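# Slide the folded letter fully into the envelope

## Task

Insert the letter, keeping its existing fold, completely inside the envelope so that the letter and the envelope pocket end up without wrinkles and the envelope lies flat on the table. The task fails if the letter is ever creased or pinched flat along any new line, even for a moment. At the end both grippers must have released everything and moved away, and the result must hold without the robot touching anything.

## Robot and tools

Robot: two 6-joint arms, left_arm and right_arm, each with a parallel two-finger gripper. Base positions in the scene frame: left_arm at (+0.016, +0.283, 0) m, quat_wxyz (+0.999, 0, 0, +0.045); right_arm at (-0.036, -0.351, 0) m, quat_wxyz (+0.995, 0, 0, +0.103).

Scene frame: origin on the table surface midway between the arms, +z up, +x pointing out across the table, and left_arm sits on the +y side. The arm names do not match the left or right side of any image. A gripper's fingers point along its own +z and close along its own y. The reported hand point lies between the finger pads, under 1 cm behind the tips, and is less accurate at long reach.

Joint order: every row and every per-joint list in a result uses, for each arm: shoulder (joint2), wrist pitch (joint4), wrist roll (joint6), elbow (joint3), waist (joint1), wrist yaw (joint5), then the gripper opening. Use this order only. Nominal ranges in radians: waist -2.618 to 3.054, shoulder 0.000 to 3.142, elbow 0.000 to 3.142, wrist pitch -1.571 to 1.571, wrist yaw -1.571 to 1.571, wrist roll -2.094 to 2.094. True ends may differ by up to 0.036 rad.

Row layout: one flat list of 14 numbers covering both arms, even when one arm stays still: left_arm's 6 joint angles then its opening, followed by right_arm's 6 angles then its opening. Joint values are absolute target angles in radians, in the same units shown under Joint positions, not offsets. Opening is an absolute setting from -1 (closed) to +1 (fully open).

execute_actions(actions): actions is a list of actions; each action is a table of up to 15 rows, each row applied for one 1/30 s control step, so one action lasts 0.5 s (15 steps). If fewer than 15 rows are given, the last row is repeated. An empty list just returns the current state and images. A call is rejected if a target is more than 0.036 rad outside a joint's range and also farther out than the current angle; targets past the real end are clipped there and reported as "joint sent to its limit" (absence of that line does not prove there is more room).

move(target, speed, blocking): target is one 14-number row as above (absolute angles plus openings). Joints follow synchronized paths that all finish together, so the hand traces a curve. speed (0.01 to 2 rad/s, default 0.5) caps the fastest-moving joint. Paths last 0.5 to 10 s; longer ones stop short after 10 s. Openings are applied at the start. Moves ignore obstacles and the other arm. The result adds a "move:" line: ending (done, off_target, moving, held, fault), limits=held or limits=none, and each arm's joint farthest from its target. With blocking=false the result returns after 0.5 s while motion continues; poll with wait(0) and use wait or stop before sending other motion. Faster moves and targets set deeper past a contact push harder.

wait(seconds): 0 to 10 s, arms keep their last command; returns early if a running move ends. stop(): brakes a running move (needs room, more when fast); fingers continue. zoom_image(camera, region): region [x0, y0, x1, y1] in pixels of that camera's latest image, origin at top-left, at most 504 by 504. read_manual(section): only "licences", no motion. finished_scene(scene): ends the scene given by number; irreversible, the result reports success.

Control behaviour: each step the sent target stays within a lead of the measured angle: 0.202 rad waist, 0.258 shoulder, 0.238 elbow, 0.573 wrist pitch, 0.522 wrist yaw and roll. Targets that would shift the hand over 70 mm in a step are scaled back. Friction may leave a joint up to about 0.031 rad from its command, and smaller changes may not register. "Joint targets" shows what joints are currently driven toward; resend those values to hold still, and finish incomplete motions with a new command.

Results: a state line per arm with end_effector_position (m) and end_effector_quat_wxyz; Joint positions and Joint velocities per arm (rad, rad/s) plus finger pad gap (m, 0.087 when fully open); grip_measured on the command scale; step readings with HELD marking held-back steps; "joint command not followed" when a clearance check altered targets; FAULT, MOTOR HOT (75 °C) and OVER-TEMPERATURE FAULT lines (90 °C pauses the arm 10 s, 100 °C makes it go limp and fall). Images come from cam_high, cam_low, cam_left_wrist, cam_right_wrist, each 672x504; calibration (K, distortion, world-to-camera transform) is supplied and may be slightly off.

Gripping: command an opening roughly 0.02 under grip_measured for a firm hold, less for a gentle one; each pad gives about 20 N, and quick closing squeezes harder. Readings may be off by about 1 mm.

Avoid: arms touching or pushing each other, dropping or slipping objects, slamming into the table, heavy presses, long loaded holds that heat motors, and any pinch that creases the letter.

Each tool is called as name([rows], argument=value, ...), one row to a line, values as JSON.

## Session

execute_actions(actions=[])

Scene clock: 0.00 s.
left_arm: end_effector_position=(+0.3968, +0.3230, +0.3626) grip_measured=+0.995 end_effector_quat_wxyz=(+0.704, -0.030, +0.708, +0.041) | right_arm: end_effector_position=(+0.3431, -0.2760, +0.3515) grip_measured=+1.000 end_effector_quat_wxyz=(+0.696, -0.064, +0.712, +0.068)
Joint names: [shoulder, wrist pitch, wrist roll, elbow, waist, wrist yaw]
Joint positions: left_arm=[ 1.053 -0.016  0.016  1.064  0.016  0.004  0.087] | right_arm=[ 1.062  0.002  0.009  1.039 -0.007  0.012  0.087]
Joint velocities: left_arm=[-0.012  0.007 -0.051 -0.007 -0.017  0.066  0.   ] | right_arm=[ 0.007 -0.022 -0.007  0.002  0.022  0.007  0.   ]
Motor temperatures (°C, as the motors report them): left_arm=[29 27 26 29 25 26] | right_arm=[36 29 27 29 24 28]
Joint targets: left_arm=[1.053 -0.016 0.016 1.064 0.016 0.004] | right_arm=[1.062 0.002 0.009 1.039 -0.007 0.012]

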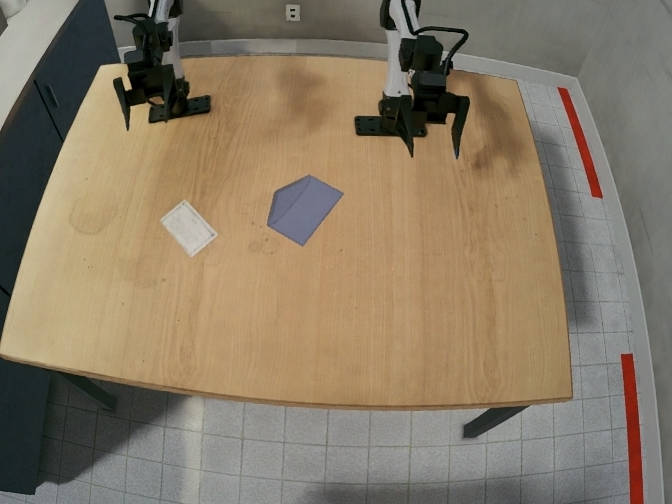

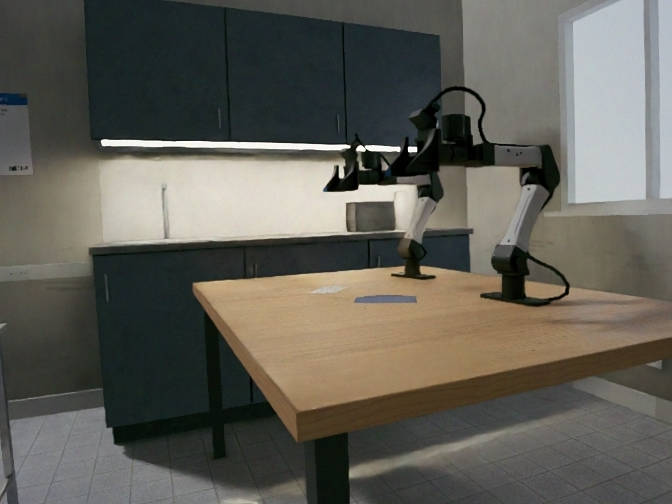

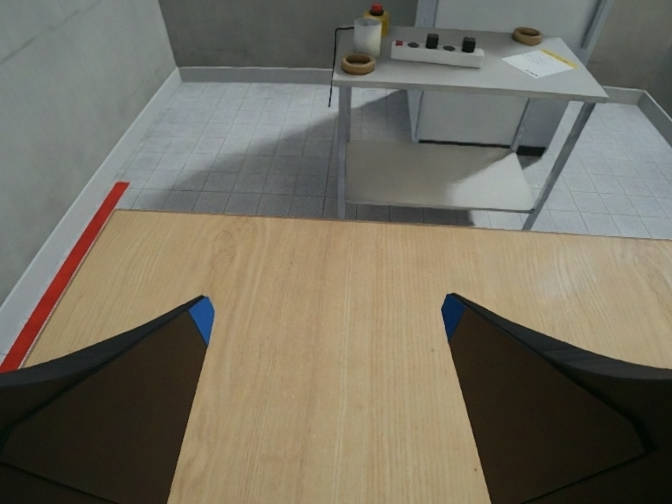

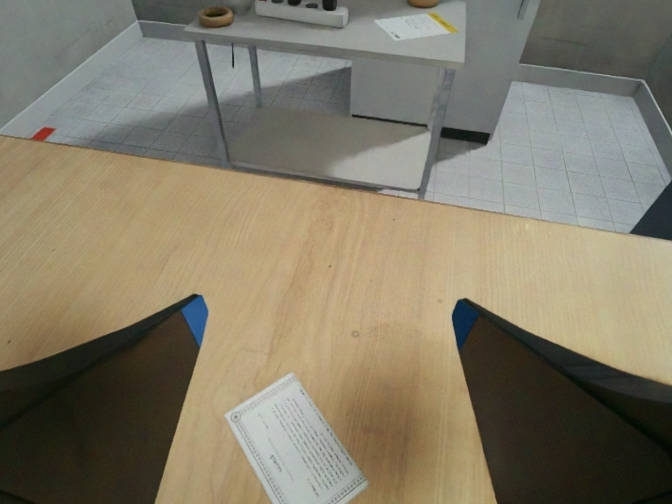

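move(target=[1.64,-0.3,0,0.95,-0.69,0,0.3,2.36,-1.24,1.0,2.1,0.02,0,1], speed=1)

move(target=[1.755,-0.3,0,0.95,-0.69,0,0.3,2.42,-1.21,1.0,2.1,0.02,0,1], speed=0.1)

move(target=[1.755,-0.3,0,0.95,-0.87,0,0.3,2.42,-1.21,1.0,2.1,0.02,0,1], speed=0.15)

Scene clock: 2.47 s.
left_arm: end_effector_position=(+0.3261, +0.0728, +0.0435) grip_measured=+0.300 end_effector_quat_wxyz=(+0.287, +0.284, +0.911, -0.087) | right_arm: end_effector_position=(+0.3976, -0.2220, +0.0375) grip_measured=+1.000 end_effector_quat_wxyz=(+0.027, +0.378, +0.926, +0.011)
Joint names: [shoulder, wrist pitch, wrist roll, elbow, waist, wrist yaw]
Joint positions: left_arm=[ 1.633 -0.293  0.008  0.964 -0.684  0.001  0.057] | right_arm=[ 2.362 -1.231  0.991  2.079  0.01   0.012  0.087]
Joint velocities: left_arm=[ 0.017  0.007  0.051  0.002 -0.002  0.007 -0.   ] | right_arm=[-0.002 -0.007  0.066 -0.002 -0.017 -0.066  0.   ]
Motor temperatures (°C, as the motors report them): left_arm=[29 27 26 29 25 26] | right_arm=[37 29 27 29 24 28]
Joint targets: left_arm=[1.640 -0.300 -0.000 0.950 -0.690 0.000] | right_arm=[2.360 -1.240 1.000 2.100 0.020 0.000]
move: off_target (right_arm); limits=none; left_arm: farthest joint: the elbow, 0.014 radians from its target (0.114 radians at the start); right_arm: farthest joint: the elbow, 0.021 radians from its target (1.061 radians at the start)
camera_calibration (this result's frames):
cam_left_wrist: T_world_to_cam=[[-0.56791, -0.82301, 0.0115126, 0.239367], [-0.795076, 0.552145, 0.250978, 0.226915], [-0.212914, 0.13338, -0.967924, 0.238146], [0, 0, 0, 1]] pos_world=[0.367058, 0.0399471, 0.1708]
cam_right_wrist: T_world_to_cam=[[-0.679553, -0.73175, -0.0524389, 0.106634], [-0.522304, 0.432373, 0.735019, 0.298324], [-0.515177, 0.526873, -0.676016, 0.483707], [0, 0, 0, 1]] pos_world=[0.477474, -0.30581, 0.113311]

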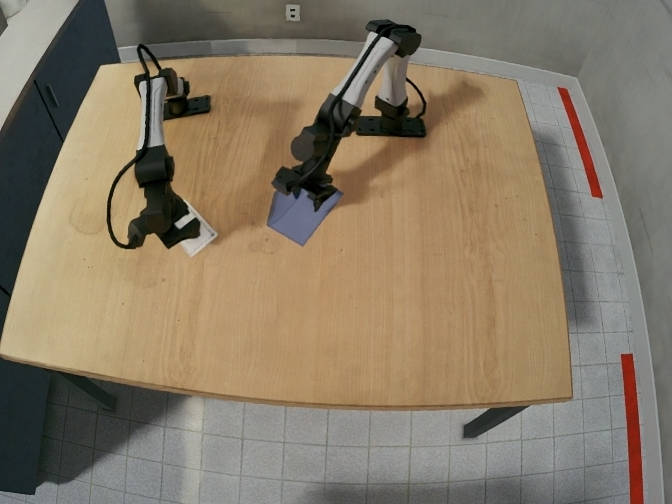

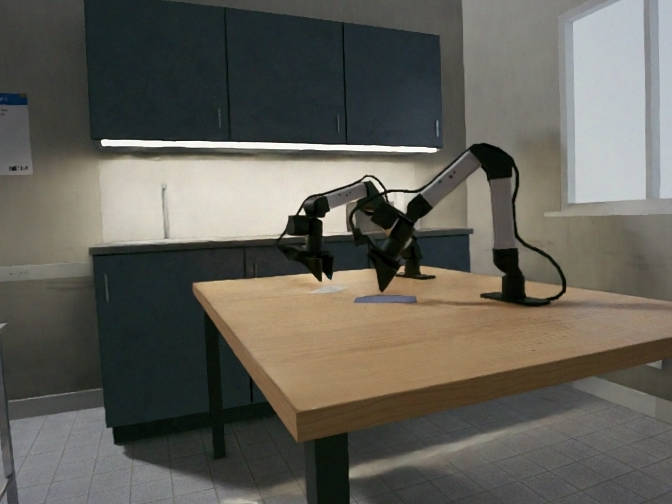

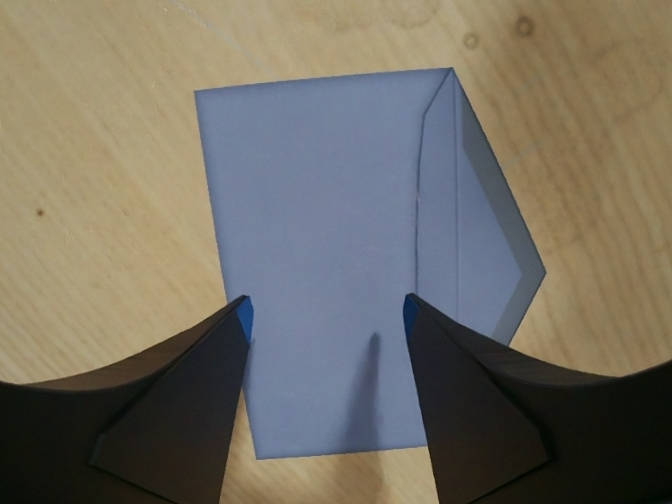

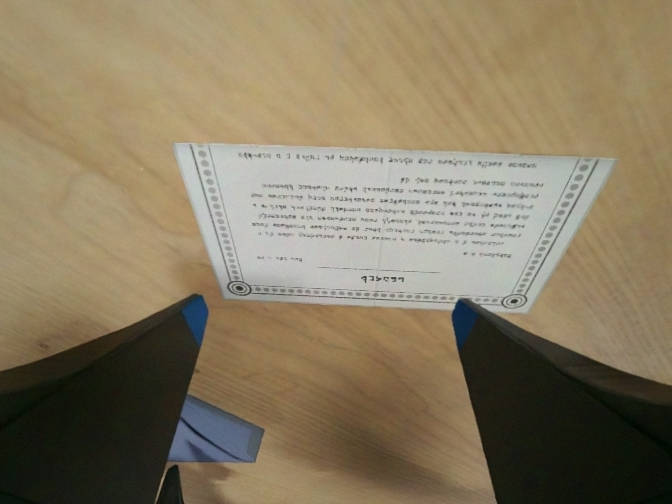

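Scene clock: 4.03 s.
left_arm: end_effector_position=(+0.3201, +0.0769, +0.0136) grip_measured=+0.300 end_effector_quat_wxyz=(+0.247, +0.287, +0.922, -0.076) | right_arm: end_effector_position=(+0.3967, -0.2222, +0.0195) grip_measured=+1.000 end_effector_quat_wxyz=(+0.014, +0.378, +0.926, +0.002)
Joint names: [shoulder, wrist pitch, wrist roll, elbow, waist, wrist yaw]
Joint positions: left_arm=[ 1.718 -0.293  0.008  0.964 -0.684  0.001  0.057] | right_arm=[ 2.403 -1.221  0.991  2.079  0.01   0.012  0.087]
Joint velocities: left_arm=[-0.022  0.022  0.007  0.002 -0.007  0.007 -0.   ] | right_arm=[-0.012 -0.037 -0.022 -0.027  0.002 -0.051  0.   ]
Motor temperatures (°C, as the motors report them): left_arm=[30 28 26 30 25 26] | right_arm=[37 29 27 30 24 28]
Joint targets: left_arm=[1.755 -0.300 0.000 0.950 -0.690 0.000] | right_arm=[2.420 -1.210 1.000 2.100 0.020 -0.000]
move: off_target (left_arm, right_arm); limits=none; left_arm: farthest joint: the shoulder, 0.037 radians from its target (0.122 radians at the start); right_arm: farthest joint: the elbow, 0.021 radians from its target (0.021 radians at the start)
camera_calibration (this result's frames):
cam_left_wrist: T_world_to_cam=[[-0.567074, -0.823576, 0.0122107, 0.239414], [-0.774521, 0.538224, 0.332312, 0.220791], [-0.280257, 0.178988, -0.94309, 0.225147], [0, 0, 0, 1]] pos_world=[0.369872, 0.0380417, 0.136039]
cam_right_wrist: T_world_to_cam=[[-0.680762, -0.732016, -0.0267418, 0.104827], [-0.499652, 0.437352, 0.747711, 0.303057], [-0.535641, 0.522375, -0.663486, 0.478017], [0, 0, 0, 1]] pos_world=[0.47883, -0.305512, 0.0933623]

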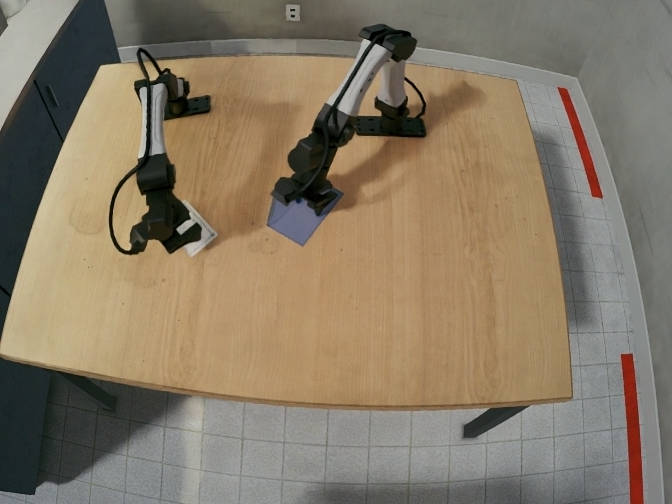

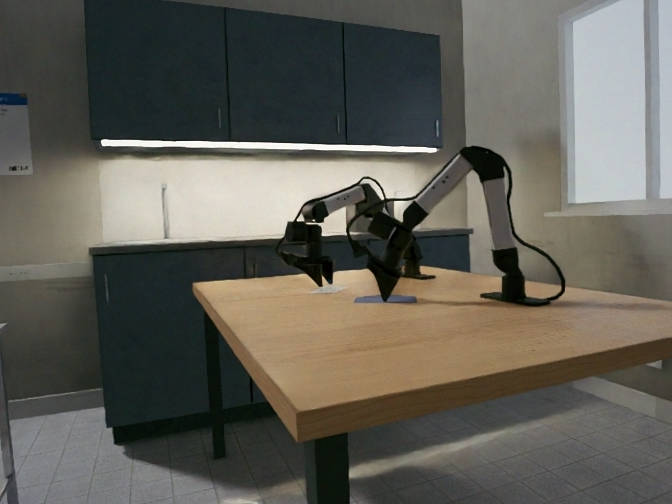

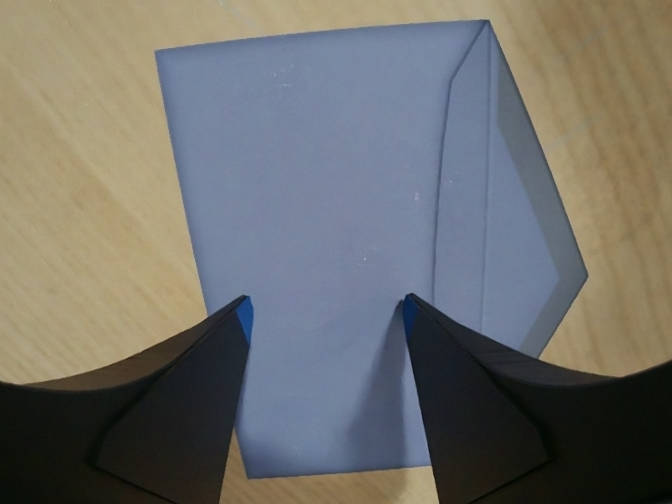

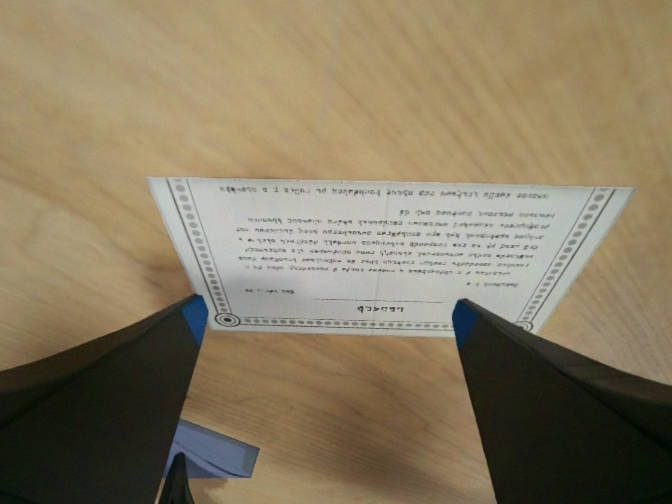

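Scene clock: 5.63 s.
left_arm: end_effector_position=(+0.2844, +0.0285, +0.0141) grip_measured=+0.300 end_effector_quat_wxyz=(+0.247, +0.362, +0.894, -0.092) | right_arm: end_effector_position=(+0.3967, -0.2222, +0.0195) grip_measured=+1.000 end_effector_quat_wxyz=(+0.014, +0.378, +0.926, +0.002)
Joint names: [shoulder, wrist pitch, wrist roll, elbow, waist, wrist yaw]
Joint positions: left_arm=[ 1.72  -0.282  0.008  0.964 -0.855 -0.013  0.057] | right_arm=[ 2.403 -1.221  0.991  2.079  0.01   0.012  0.087]
Joint velocities: left_arm=[-0.017  0.037 -0.022  0.017  0.002  0.081  0.   ] | right_arm=[ 0.022  0.007 -0.051 -0.002 -0.007  0.007  0.   ]
Motor temperatures (°C, as the motors report them): left_arm=[30 28 26 30 25 26] | right_arm=[38 29 27 30 24 28]
Joint targets: left_arm=[1.755 -0.300 -0.000 0.950 -0.870 -0.000] | right_arm=[2.420 -1.210 1.000 2.100 0.020 -0.000]
move: off_target (left_arm, right_arm); limits=none; left_arm: farthest joint: the shoulder, 0.035 radians from its target (0.037 radians at the start); right_arm: farthest joint: the elbow, 0.021 radians from its target (0.021 radians at the start)
camera_calibration (this result's frames):
cam_left_wrist: T_world_to_cam=[[-0.693179, -0.720766, -0.000349293, 0.212442], [-0.682207, 0.655939, 0.323015, 0.189611], [-0.232589, 0.224145, -0.946394, 0.209516], [0, 0, 0, 1]] pos_world=[0.325345, -0.0182139, 0.137112]
cam_right_wrist: T_world_to_cam=[[-0.681041, -0.731756, -0.0267509, 0.105011], [-0.499487, 0.437535, 0.747714, 0.303032], [-0.53544, 0.522586, -0.663482, 0.477984], [0, 0, 0, 1]] pos_world=[0.478809, -0.305533, 0.0933619]

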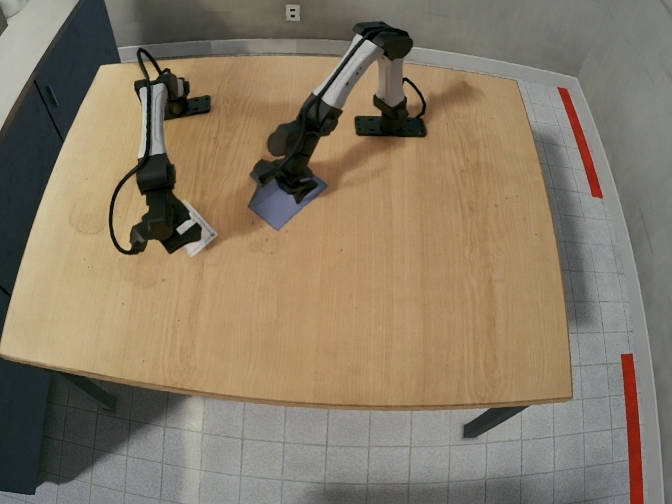

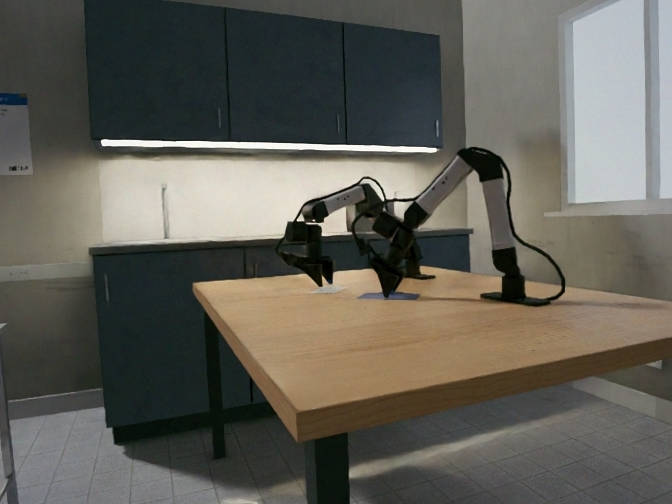

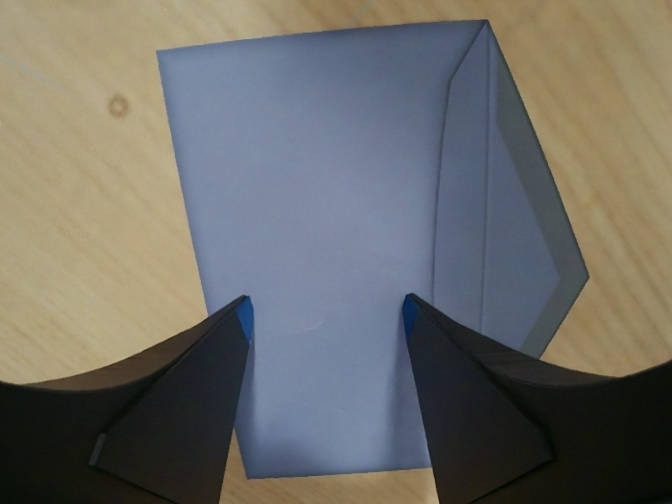

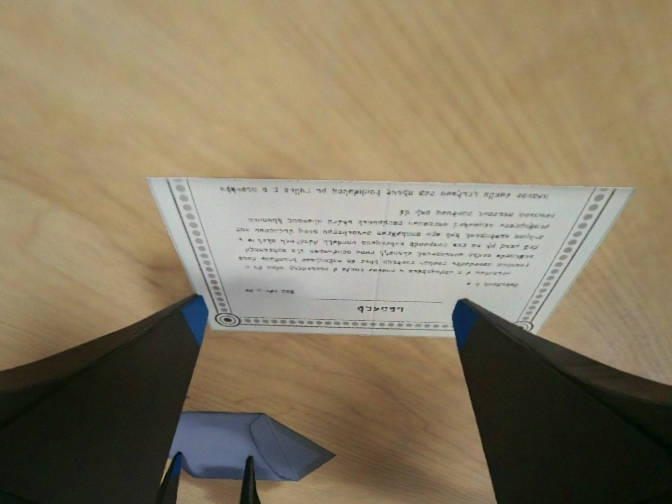

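move(target=[1.3,-0.3,0,0.95,-0.3,0,0.3, 2.40,-1.2,1.0,2.07,-0.01,0,1])

move(target=[1.3,-0.3,0,0.95,-0.3,0,0.3, 2.46,-1.2,1.0,2.07,-0.01,0,1], speed=0.2)

move(target=[1.3,-0.3,0,0.95,-0.3,0,0.3, 2.13,-1.0,0.7,1.5,0.1,0,1], speed=0.3)

move(target=[1.3,-0.3,0,0.95,-0.3,0,0.3, 1.93,-0.91,0.4,1.2,0.3,0,1], speed=0.3)

Scene clock: 8.07 s.
left_arm: end_effector_position=(+0.3861, +0.2024, +0.1594) grip_measured=+0.300 end_effector_quat_wxyz=(+0.447, +0.099, +0.888, -0.044) | right_arm: end_effector_position=(+0.4004, -0.2262, +0.0193) grip_measured=+1.000 end_effector_quat_wxyz=(+0.018, +0.383, +0.924, +0.005)
Joint names: [shoulder, wrist pitch, wrist roll, elbow, waist, wrist yaw]
Joint positions: left_arm=[ 1.312 -0.291  0.008  0.964 -0.306 -0.006  0.057] | right_arm=[ 2.403 -1.211  0.991  2.079 -0.     0.012  0.087]
Joint velocities: left_arm=[-0.012 -0.022 -0.051  0.002  0.012 -0.007 -0.001] | right_arm=[ 0.012 -0.022  0.022 -0.002 -0.002 -0.022  0.   ]
Motor temperatures (°C, as the motors report them): left_arm=[30 28 26 30 25 26] | right_arm=[39 29 27 30 24 28]
Joint targets: left_arm=[1.300 -0.300 -0.000 0.950 -0.300 -0.000] | right_arm=[2.400 -1.200 1.000 2.070 -0.010 0.000]
move: done; limits=none; left_arm: farthest joint: the elbow, 0.014 radians from its target (0.014 radians at the start); right_arm: farthest joint: the wrist yaw, 0.012 radians from its target (0.012 radians at the start)
camera_calibration (this result's frames):
cam_left_wrist: T_world_to_cam=[[-0.22076, -0.975319, 0.00421057, 0.276722], [-0.973021, 0.219939, -0.0696923, 0.361082], [0.0670461, -0.0194823, -0.99756, 0.273405], [0, 0, 0, 1]] pos_world=[0.394098, 0.195802, 0.296737]
cam_right_wrist: T_world_to_cam=[[-0.688243, -0.72464, -0.034905, 0.109307], [-0.502194, 0.441143, 0.74377, 0.308716], [-0.523568, 0.529424, -0.667523, 0.47882], [0, 0, 0, 1]] pos_world=[0.48096, -0.310478, 0.0938248]

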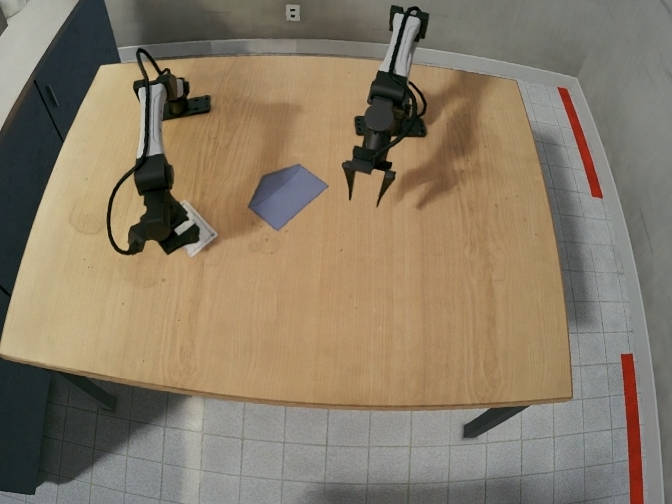

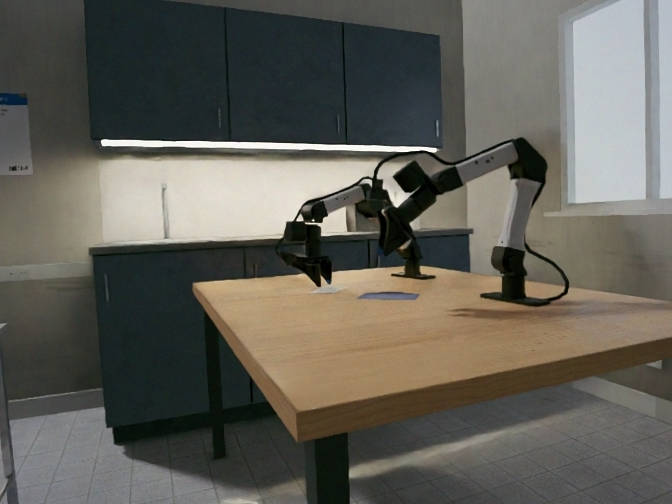

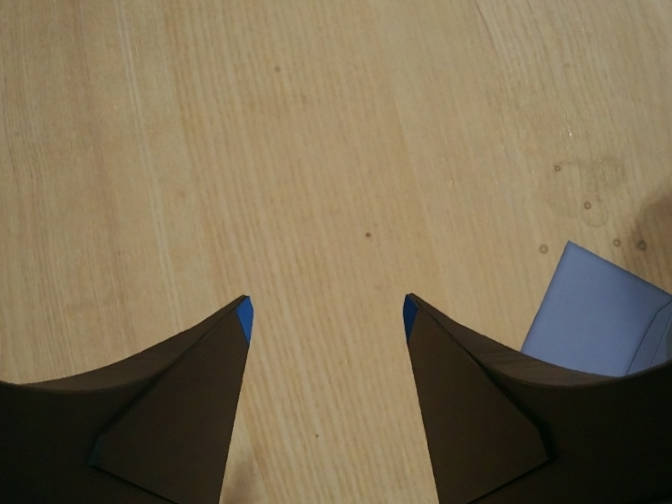

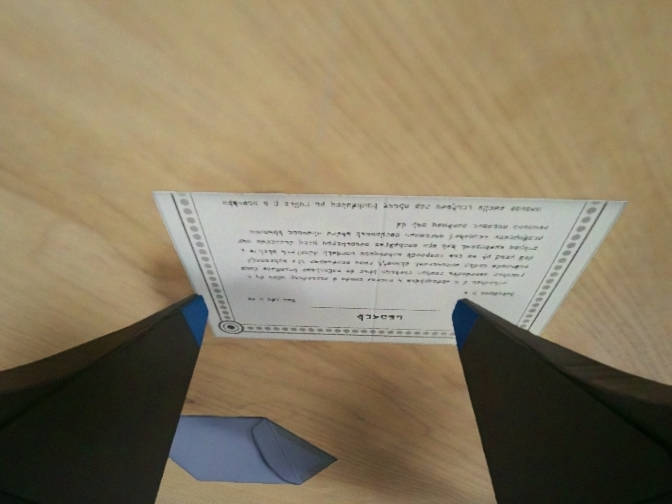

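Scene clock: 8.80 s.
left_arm: end_effector_position=(+0.3861, +0.2024, +0.1594) grip_measured=+0.300 end_effector_quat_wxyz=(+0.447, +0.099, +0.888, -0.044) | right_arm: end_effector_position=(+0.3970, -0.2272, +0.0026) grip_measured=+1.000 end_effector_quat_wxyz=(+0.002, +0.383, +0.924, -0.005)
Joint names: [shoulder, wrist pitch, wrist roll, elbow, waist, wrist yaw]
Joint positions: left_arm=[ 1.312 -0.291  0.008  0.964 -0.306 -0.006  0.057] | right_arm=[ 2.442 -1.209  0.991  2.079 -0.001  0.011  0.087]
Joint velocities: left_arm=[-0.007  0.022 -0.007  0.017 -0.007  0.037 -0.   ] | right_arm=[-0.002  0.022  0.007 -0.002  0.012 -0.007  0.   ]
Motor temperatures (°C, as the motors report them): left_arm=[30 28 26 30 25 26] | right_arm=[40 29 27 30 24 28]
Joint targets: left_arm=[1.300 -0.300 0.000 0.950 -0.300 0.000] | right_arm=[2.460 -1.200 1.000 2.070 -0.010 0.000]
move: done; limits=none; left_arm: farthest joint: the elbow, 0.014 radians from its target (0.014 radians at the start); right_arm: farthest joint: the shoulder, 0.018 radians from its target (0.057 radians at the start)
camera_calibration (this result's frames):
cam_left_wrist: T_world_to_cam=[[-0.22076, -0.975319, 0.00421057, 0.276722], [-0.973021, 0.219939, -0.0696923, 0.361082], [0.0670461, -0.0194823, -0.99756, 0.273405], [0, 0, 0, 1]] pos_world=[0.394098, 0.195802, 0.296737]
cam_right_wrist: T_world_to_cam=[[-0.690066, -0.723731, -0.0048127, 0.106478], [-0.473852, 0.446763, 0.758859, 0.309898], [-0.54706, 0.525943, -0.651237, 0.474881], [0, 0, 0, 1]] pos_world=[0.480111, -0.311151, 0.0746037]

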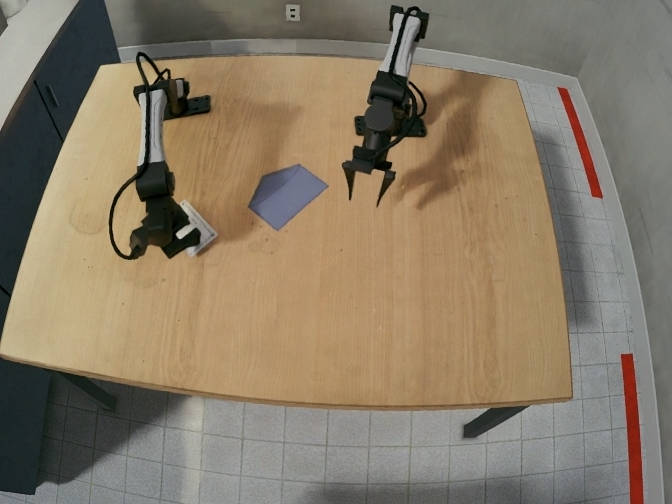

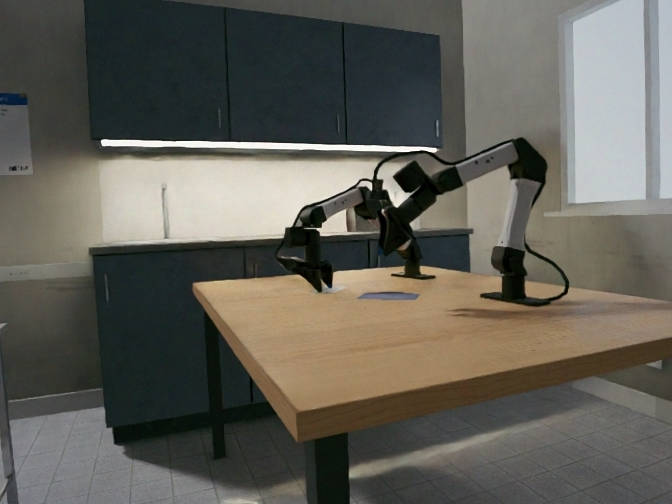

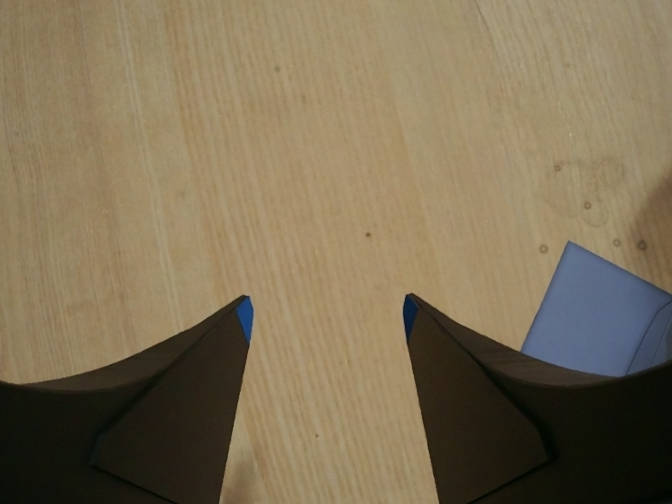

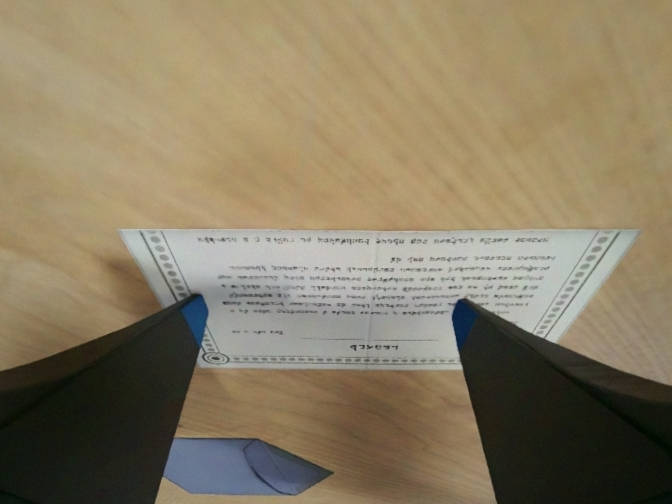

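Scene clock: 11.20 s.
left_arm: end_effector_position=(+0.3860, +0.2024, +0.1593) grip_measured=+0.300 end_effector_quat_wxyz=(+0.447, +0.099, +0.888, -0.044) | right_arm: end_effector_position=(+0.3035, -0.2209, +0.0023) grip_measured=+1.000 end_effector_quat_wxyz=(-0.002, +0.207, +0.978, -0.007)
Joint names: [shoulder, wrist pitch, wrist roll, elbow, waist, wrist yaw]
Joint positions: left_arm=[ 1.312 -0.291  0.008  0.964 -0.306 -0.006  0.057] | right_arm=[ 2.128 -0.995  0.713  1.541  0.089  0.011  0.087]
Joint velocities: left_arm=[-0.017  0.022 -0.007 -0.007 -0.002 -0.022 -0.001] | right_arm=[-0.002  0.037  0.007 -0.012 -0.007  0.022  0.   ]
Motor temperatures (°C, as the motors report them): left_arm=[30 29 26 30 25 26] | right_arm=[41 29 27 30 24 28]
Joint targets: left_arm=[1.300 -0.300 0.000 0.950 -0.300 -0.000] | right_arm=[2.130 -1.000 0.700 1.500 0.100 0.000]
move: off_target (right_arm); limits=none; left_arm: farthest joint: the elbow, 0.014 radians from its target (0.014 radians at the start); right_arm: farthest joint: the elbow, 0.041 radians from its target (0.579 radians at the start)
camera_calibration (this result's frames):
cam_left_wrist: T_world_to_cam=[[-0.220759, -0.975319, 0.00421261, 0.276721], [-0.973047, 0.219945, -0.0693117, 0.360956], [0.0666745, -0.0194002, -0.997586, 0.273474], [0, 0, 0, 1]] pos_world=[0.394082, 0.195806, 0.296667]
cam_right_wrist: T_world_to_cam=[[-0.382711, -0.923864, 0.00272606, -0.0910054], [-0.594168, 0.248392, 0.765027, 0.255661], [-0.707458, 0.291165, -0.643993, 0.417097], [0, 0, 0, 1]] pos_world=[0.412155, -0.269025, 0.0732686]

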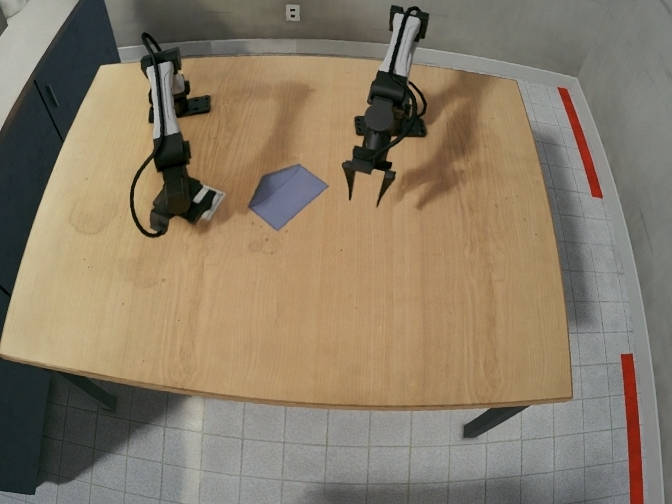

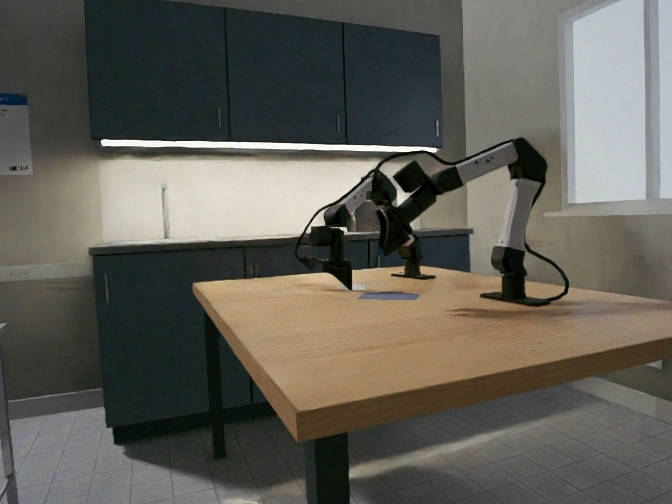

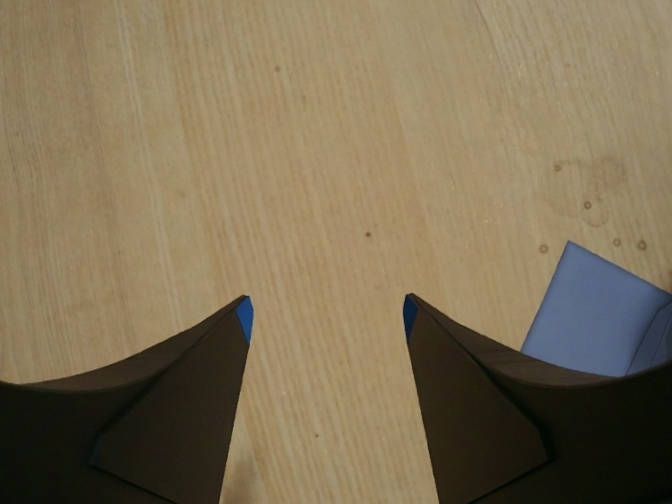

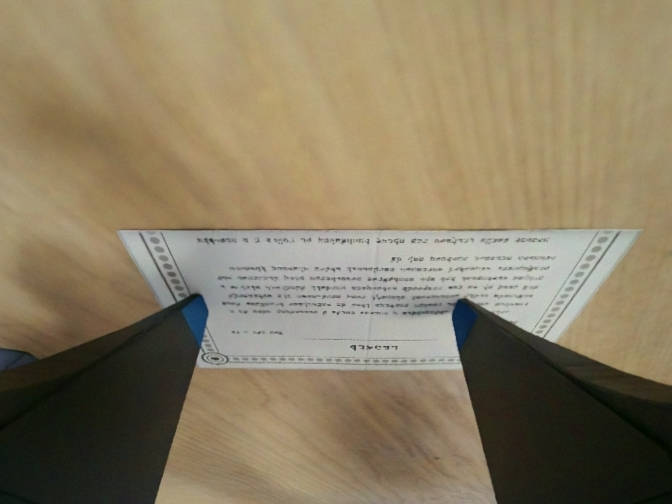

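Scene clock: 12.87 s.
left_arm: end_effector_position=(+0.3860, +0.2024, +0.1593) grip_measured=+0.300 end_effector_quat_wxyz=(+0.447, +0.099, +0.888, -0.044) | right_arm: end_effector_position=(+0.2190, -0.1967, +0.0027) grip_measured=+1.000 end_effector_quat_wxyz=(-0.006, -0.038, +0.999, -0.009)
Joint names: [shoulder, wrist pitch, wrist roll, elbow, waist, wrist yaw]
Joint positions: left_arm=[ 1.312 -0.291  0.008  0.964 -0.306 -0.006  0.057] | right_arm=[ 1.93  -0.902  0.418  1.242  0.287  0.01   0.087]
Joint velocities: left_arm=[-0.012  0.022  0.037  0.007 -0.007  0.051 -0.   ] | right_arm=[-0.007 -0.051 -0.037 -0.002  0.007 -0.081  0.   ]
Motor temperatures (°C, as the motors report them): left_arm=[30 29 26 31 25 26] | right_arm=[41 29 27 30 24 28]
Joint targets: left_arm=[1.300 -0.300 0.000 0.950 -0.300 0.000] | right_arm=[1.930 -0.910 0.400 1.200 0.300 0.000]
move: off_target (right_arm); limits=none; left_arm: farthest joint: the elbow, 0.014 radians from its target (0.014 radians at the start); right_arm: farthest joint: the elbow, 0.042 radians from its target (0.341 radians at the start)
camera_calibration (this result's frames):
cam_left_wrist: T_world_to_cam=[[-0.220759, -0.975319, 0.00421261, 0.276721], [-0.973047, 0.219945, -0.0693117, 0.360956], [0.0666745, -0.0194002, -0.997586, 0.273474], [0, 0, 0, 1]] pos_world=[0.394082, 0.195806, 0.296667]
cam_right_wrist: T_world_to_cam=[[0.0999527, -0.994985, 0.00371527, -0.220646], [-0.632737, -0.0606799, 0.771986, 0.146812], [-0.767889, -0.0795129, -0.635629, 0.29075], [0, 0, 0, 1]] pos_world=[0.338211, -0.187513, 0.0722914]

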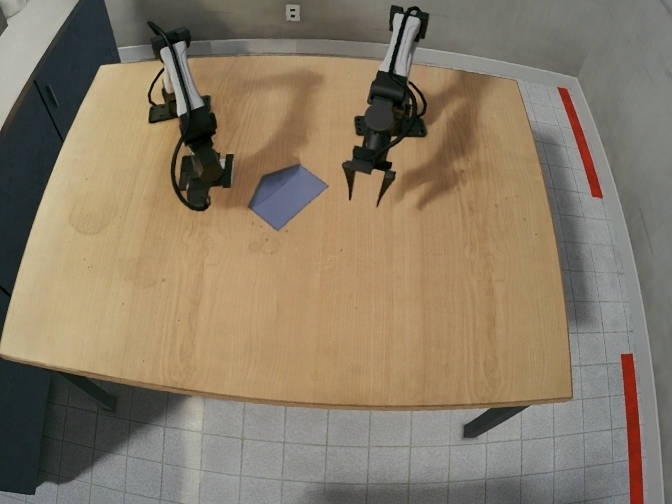

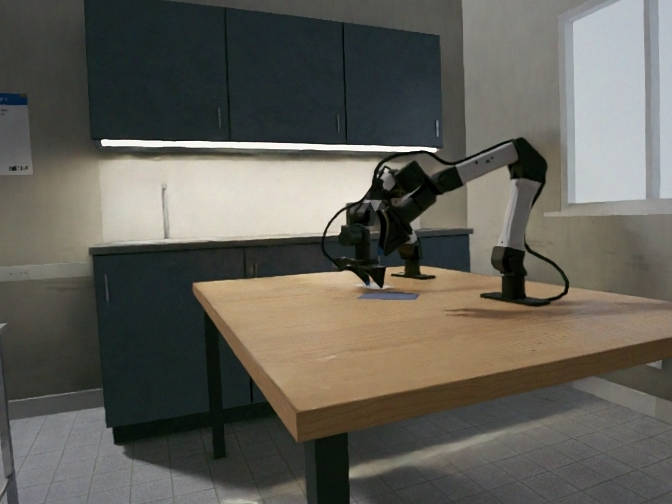

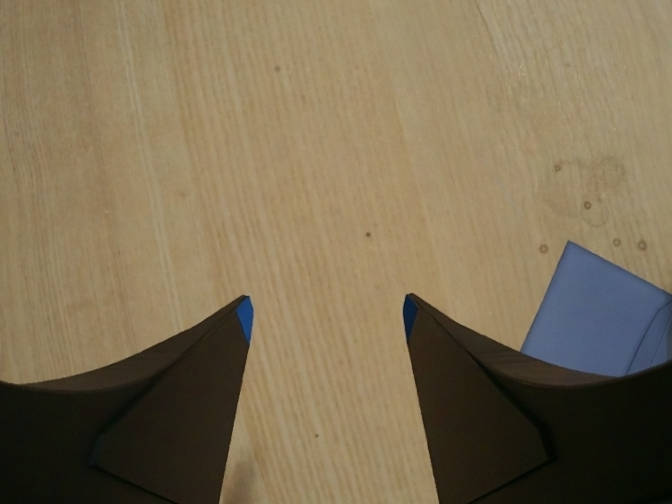

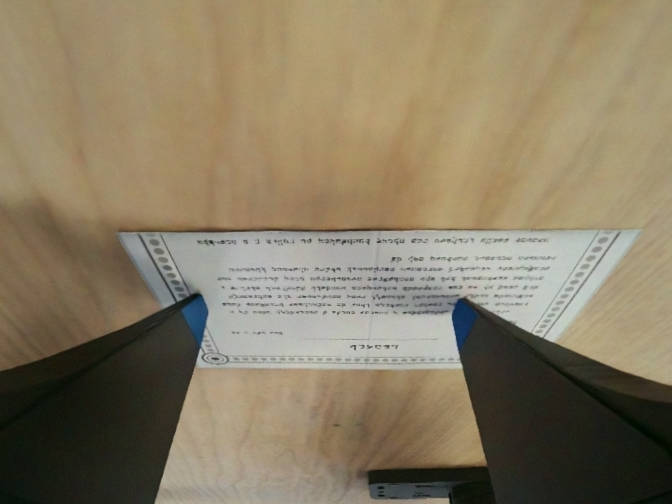

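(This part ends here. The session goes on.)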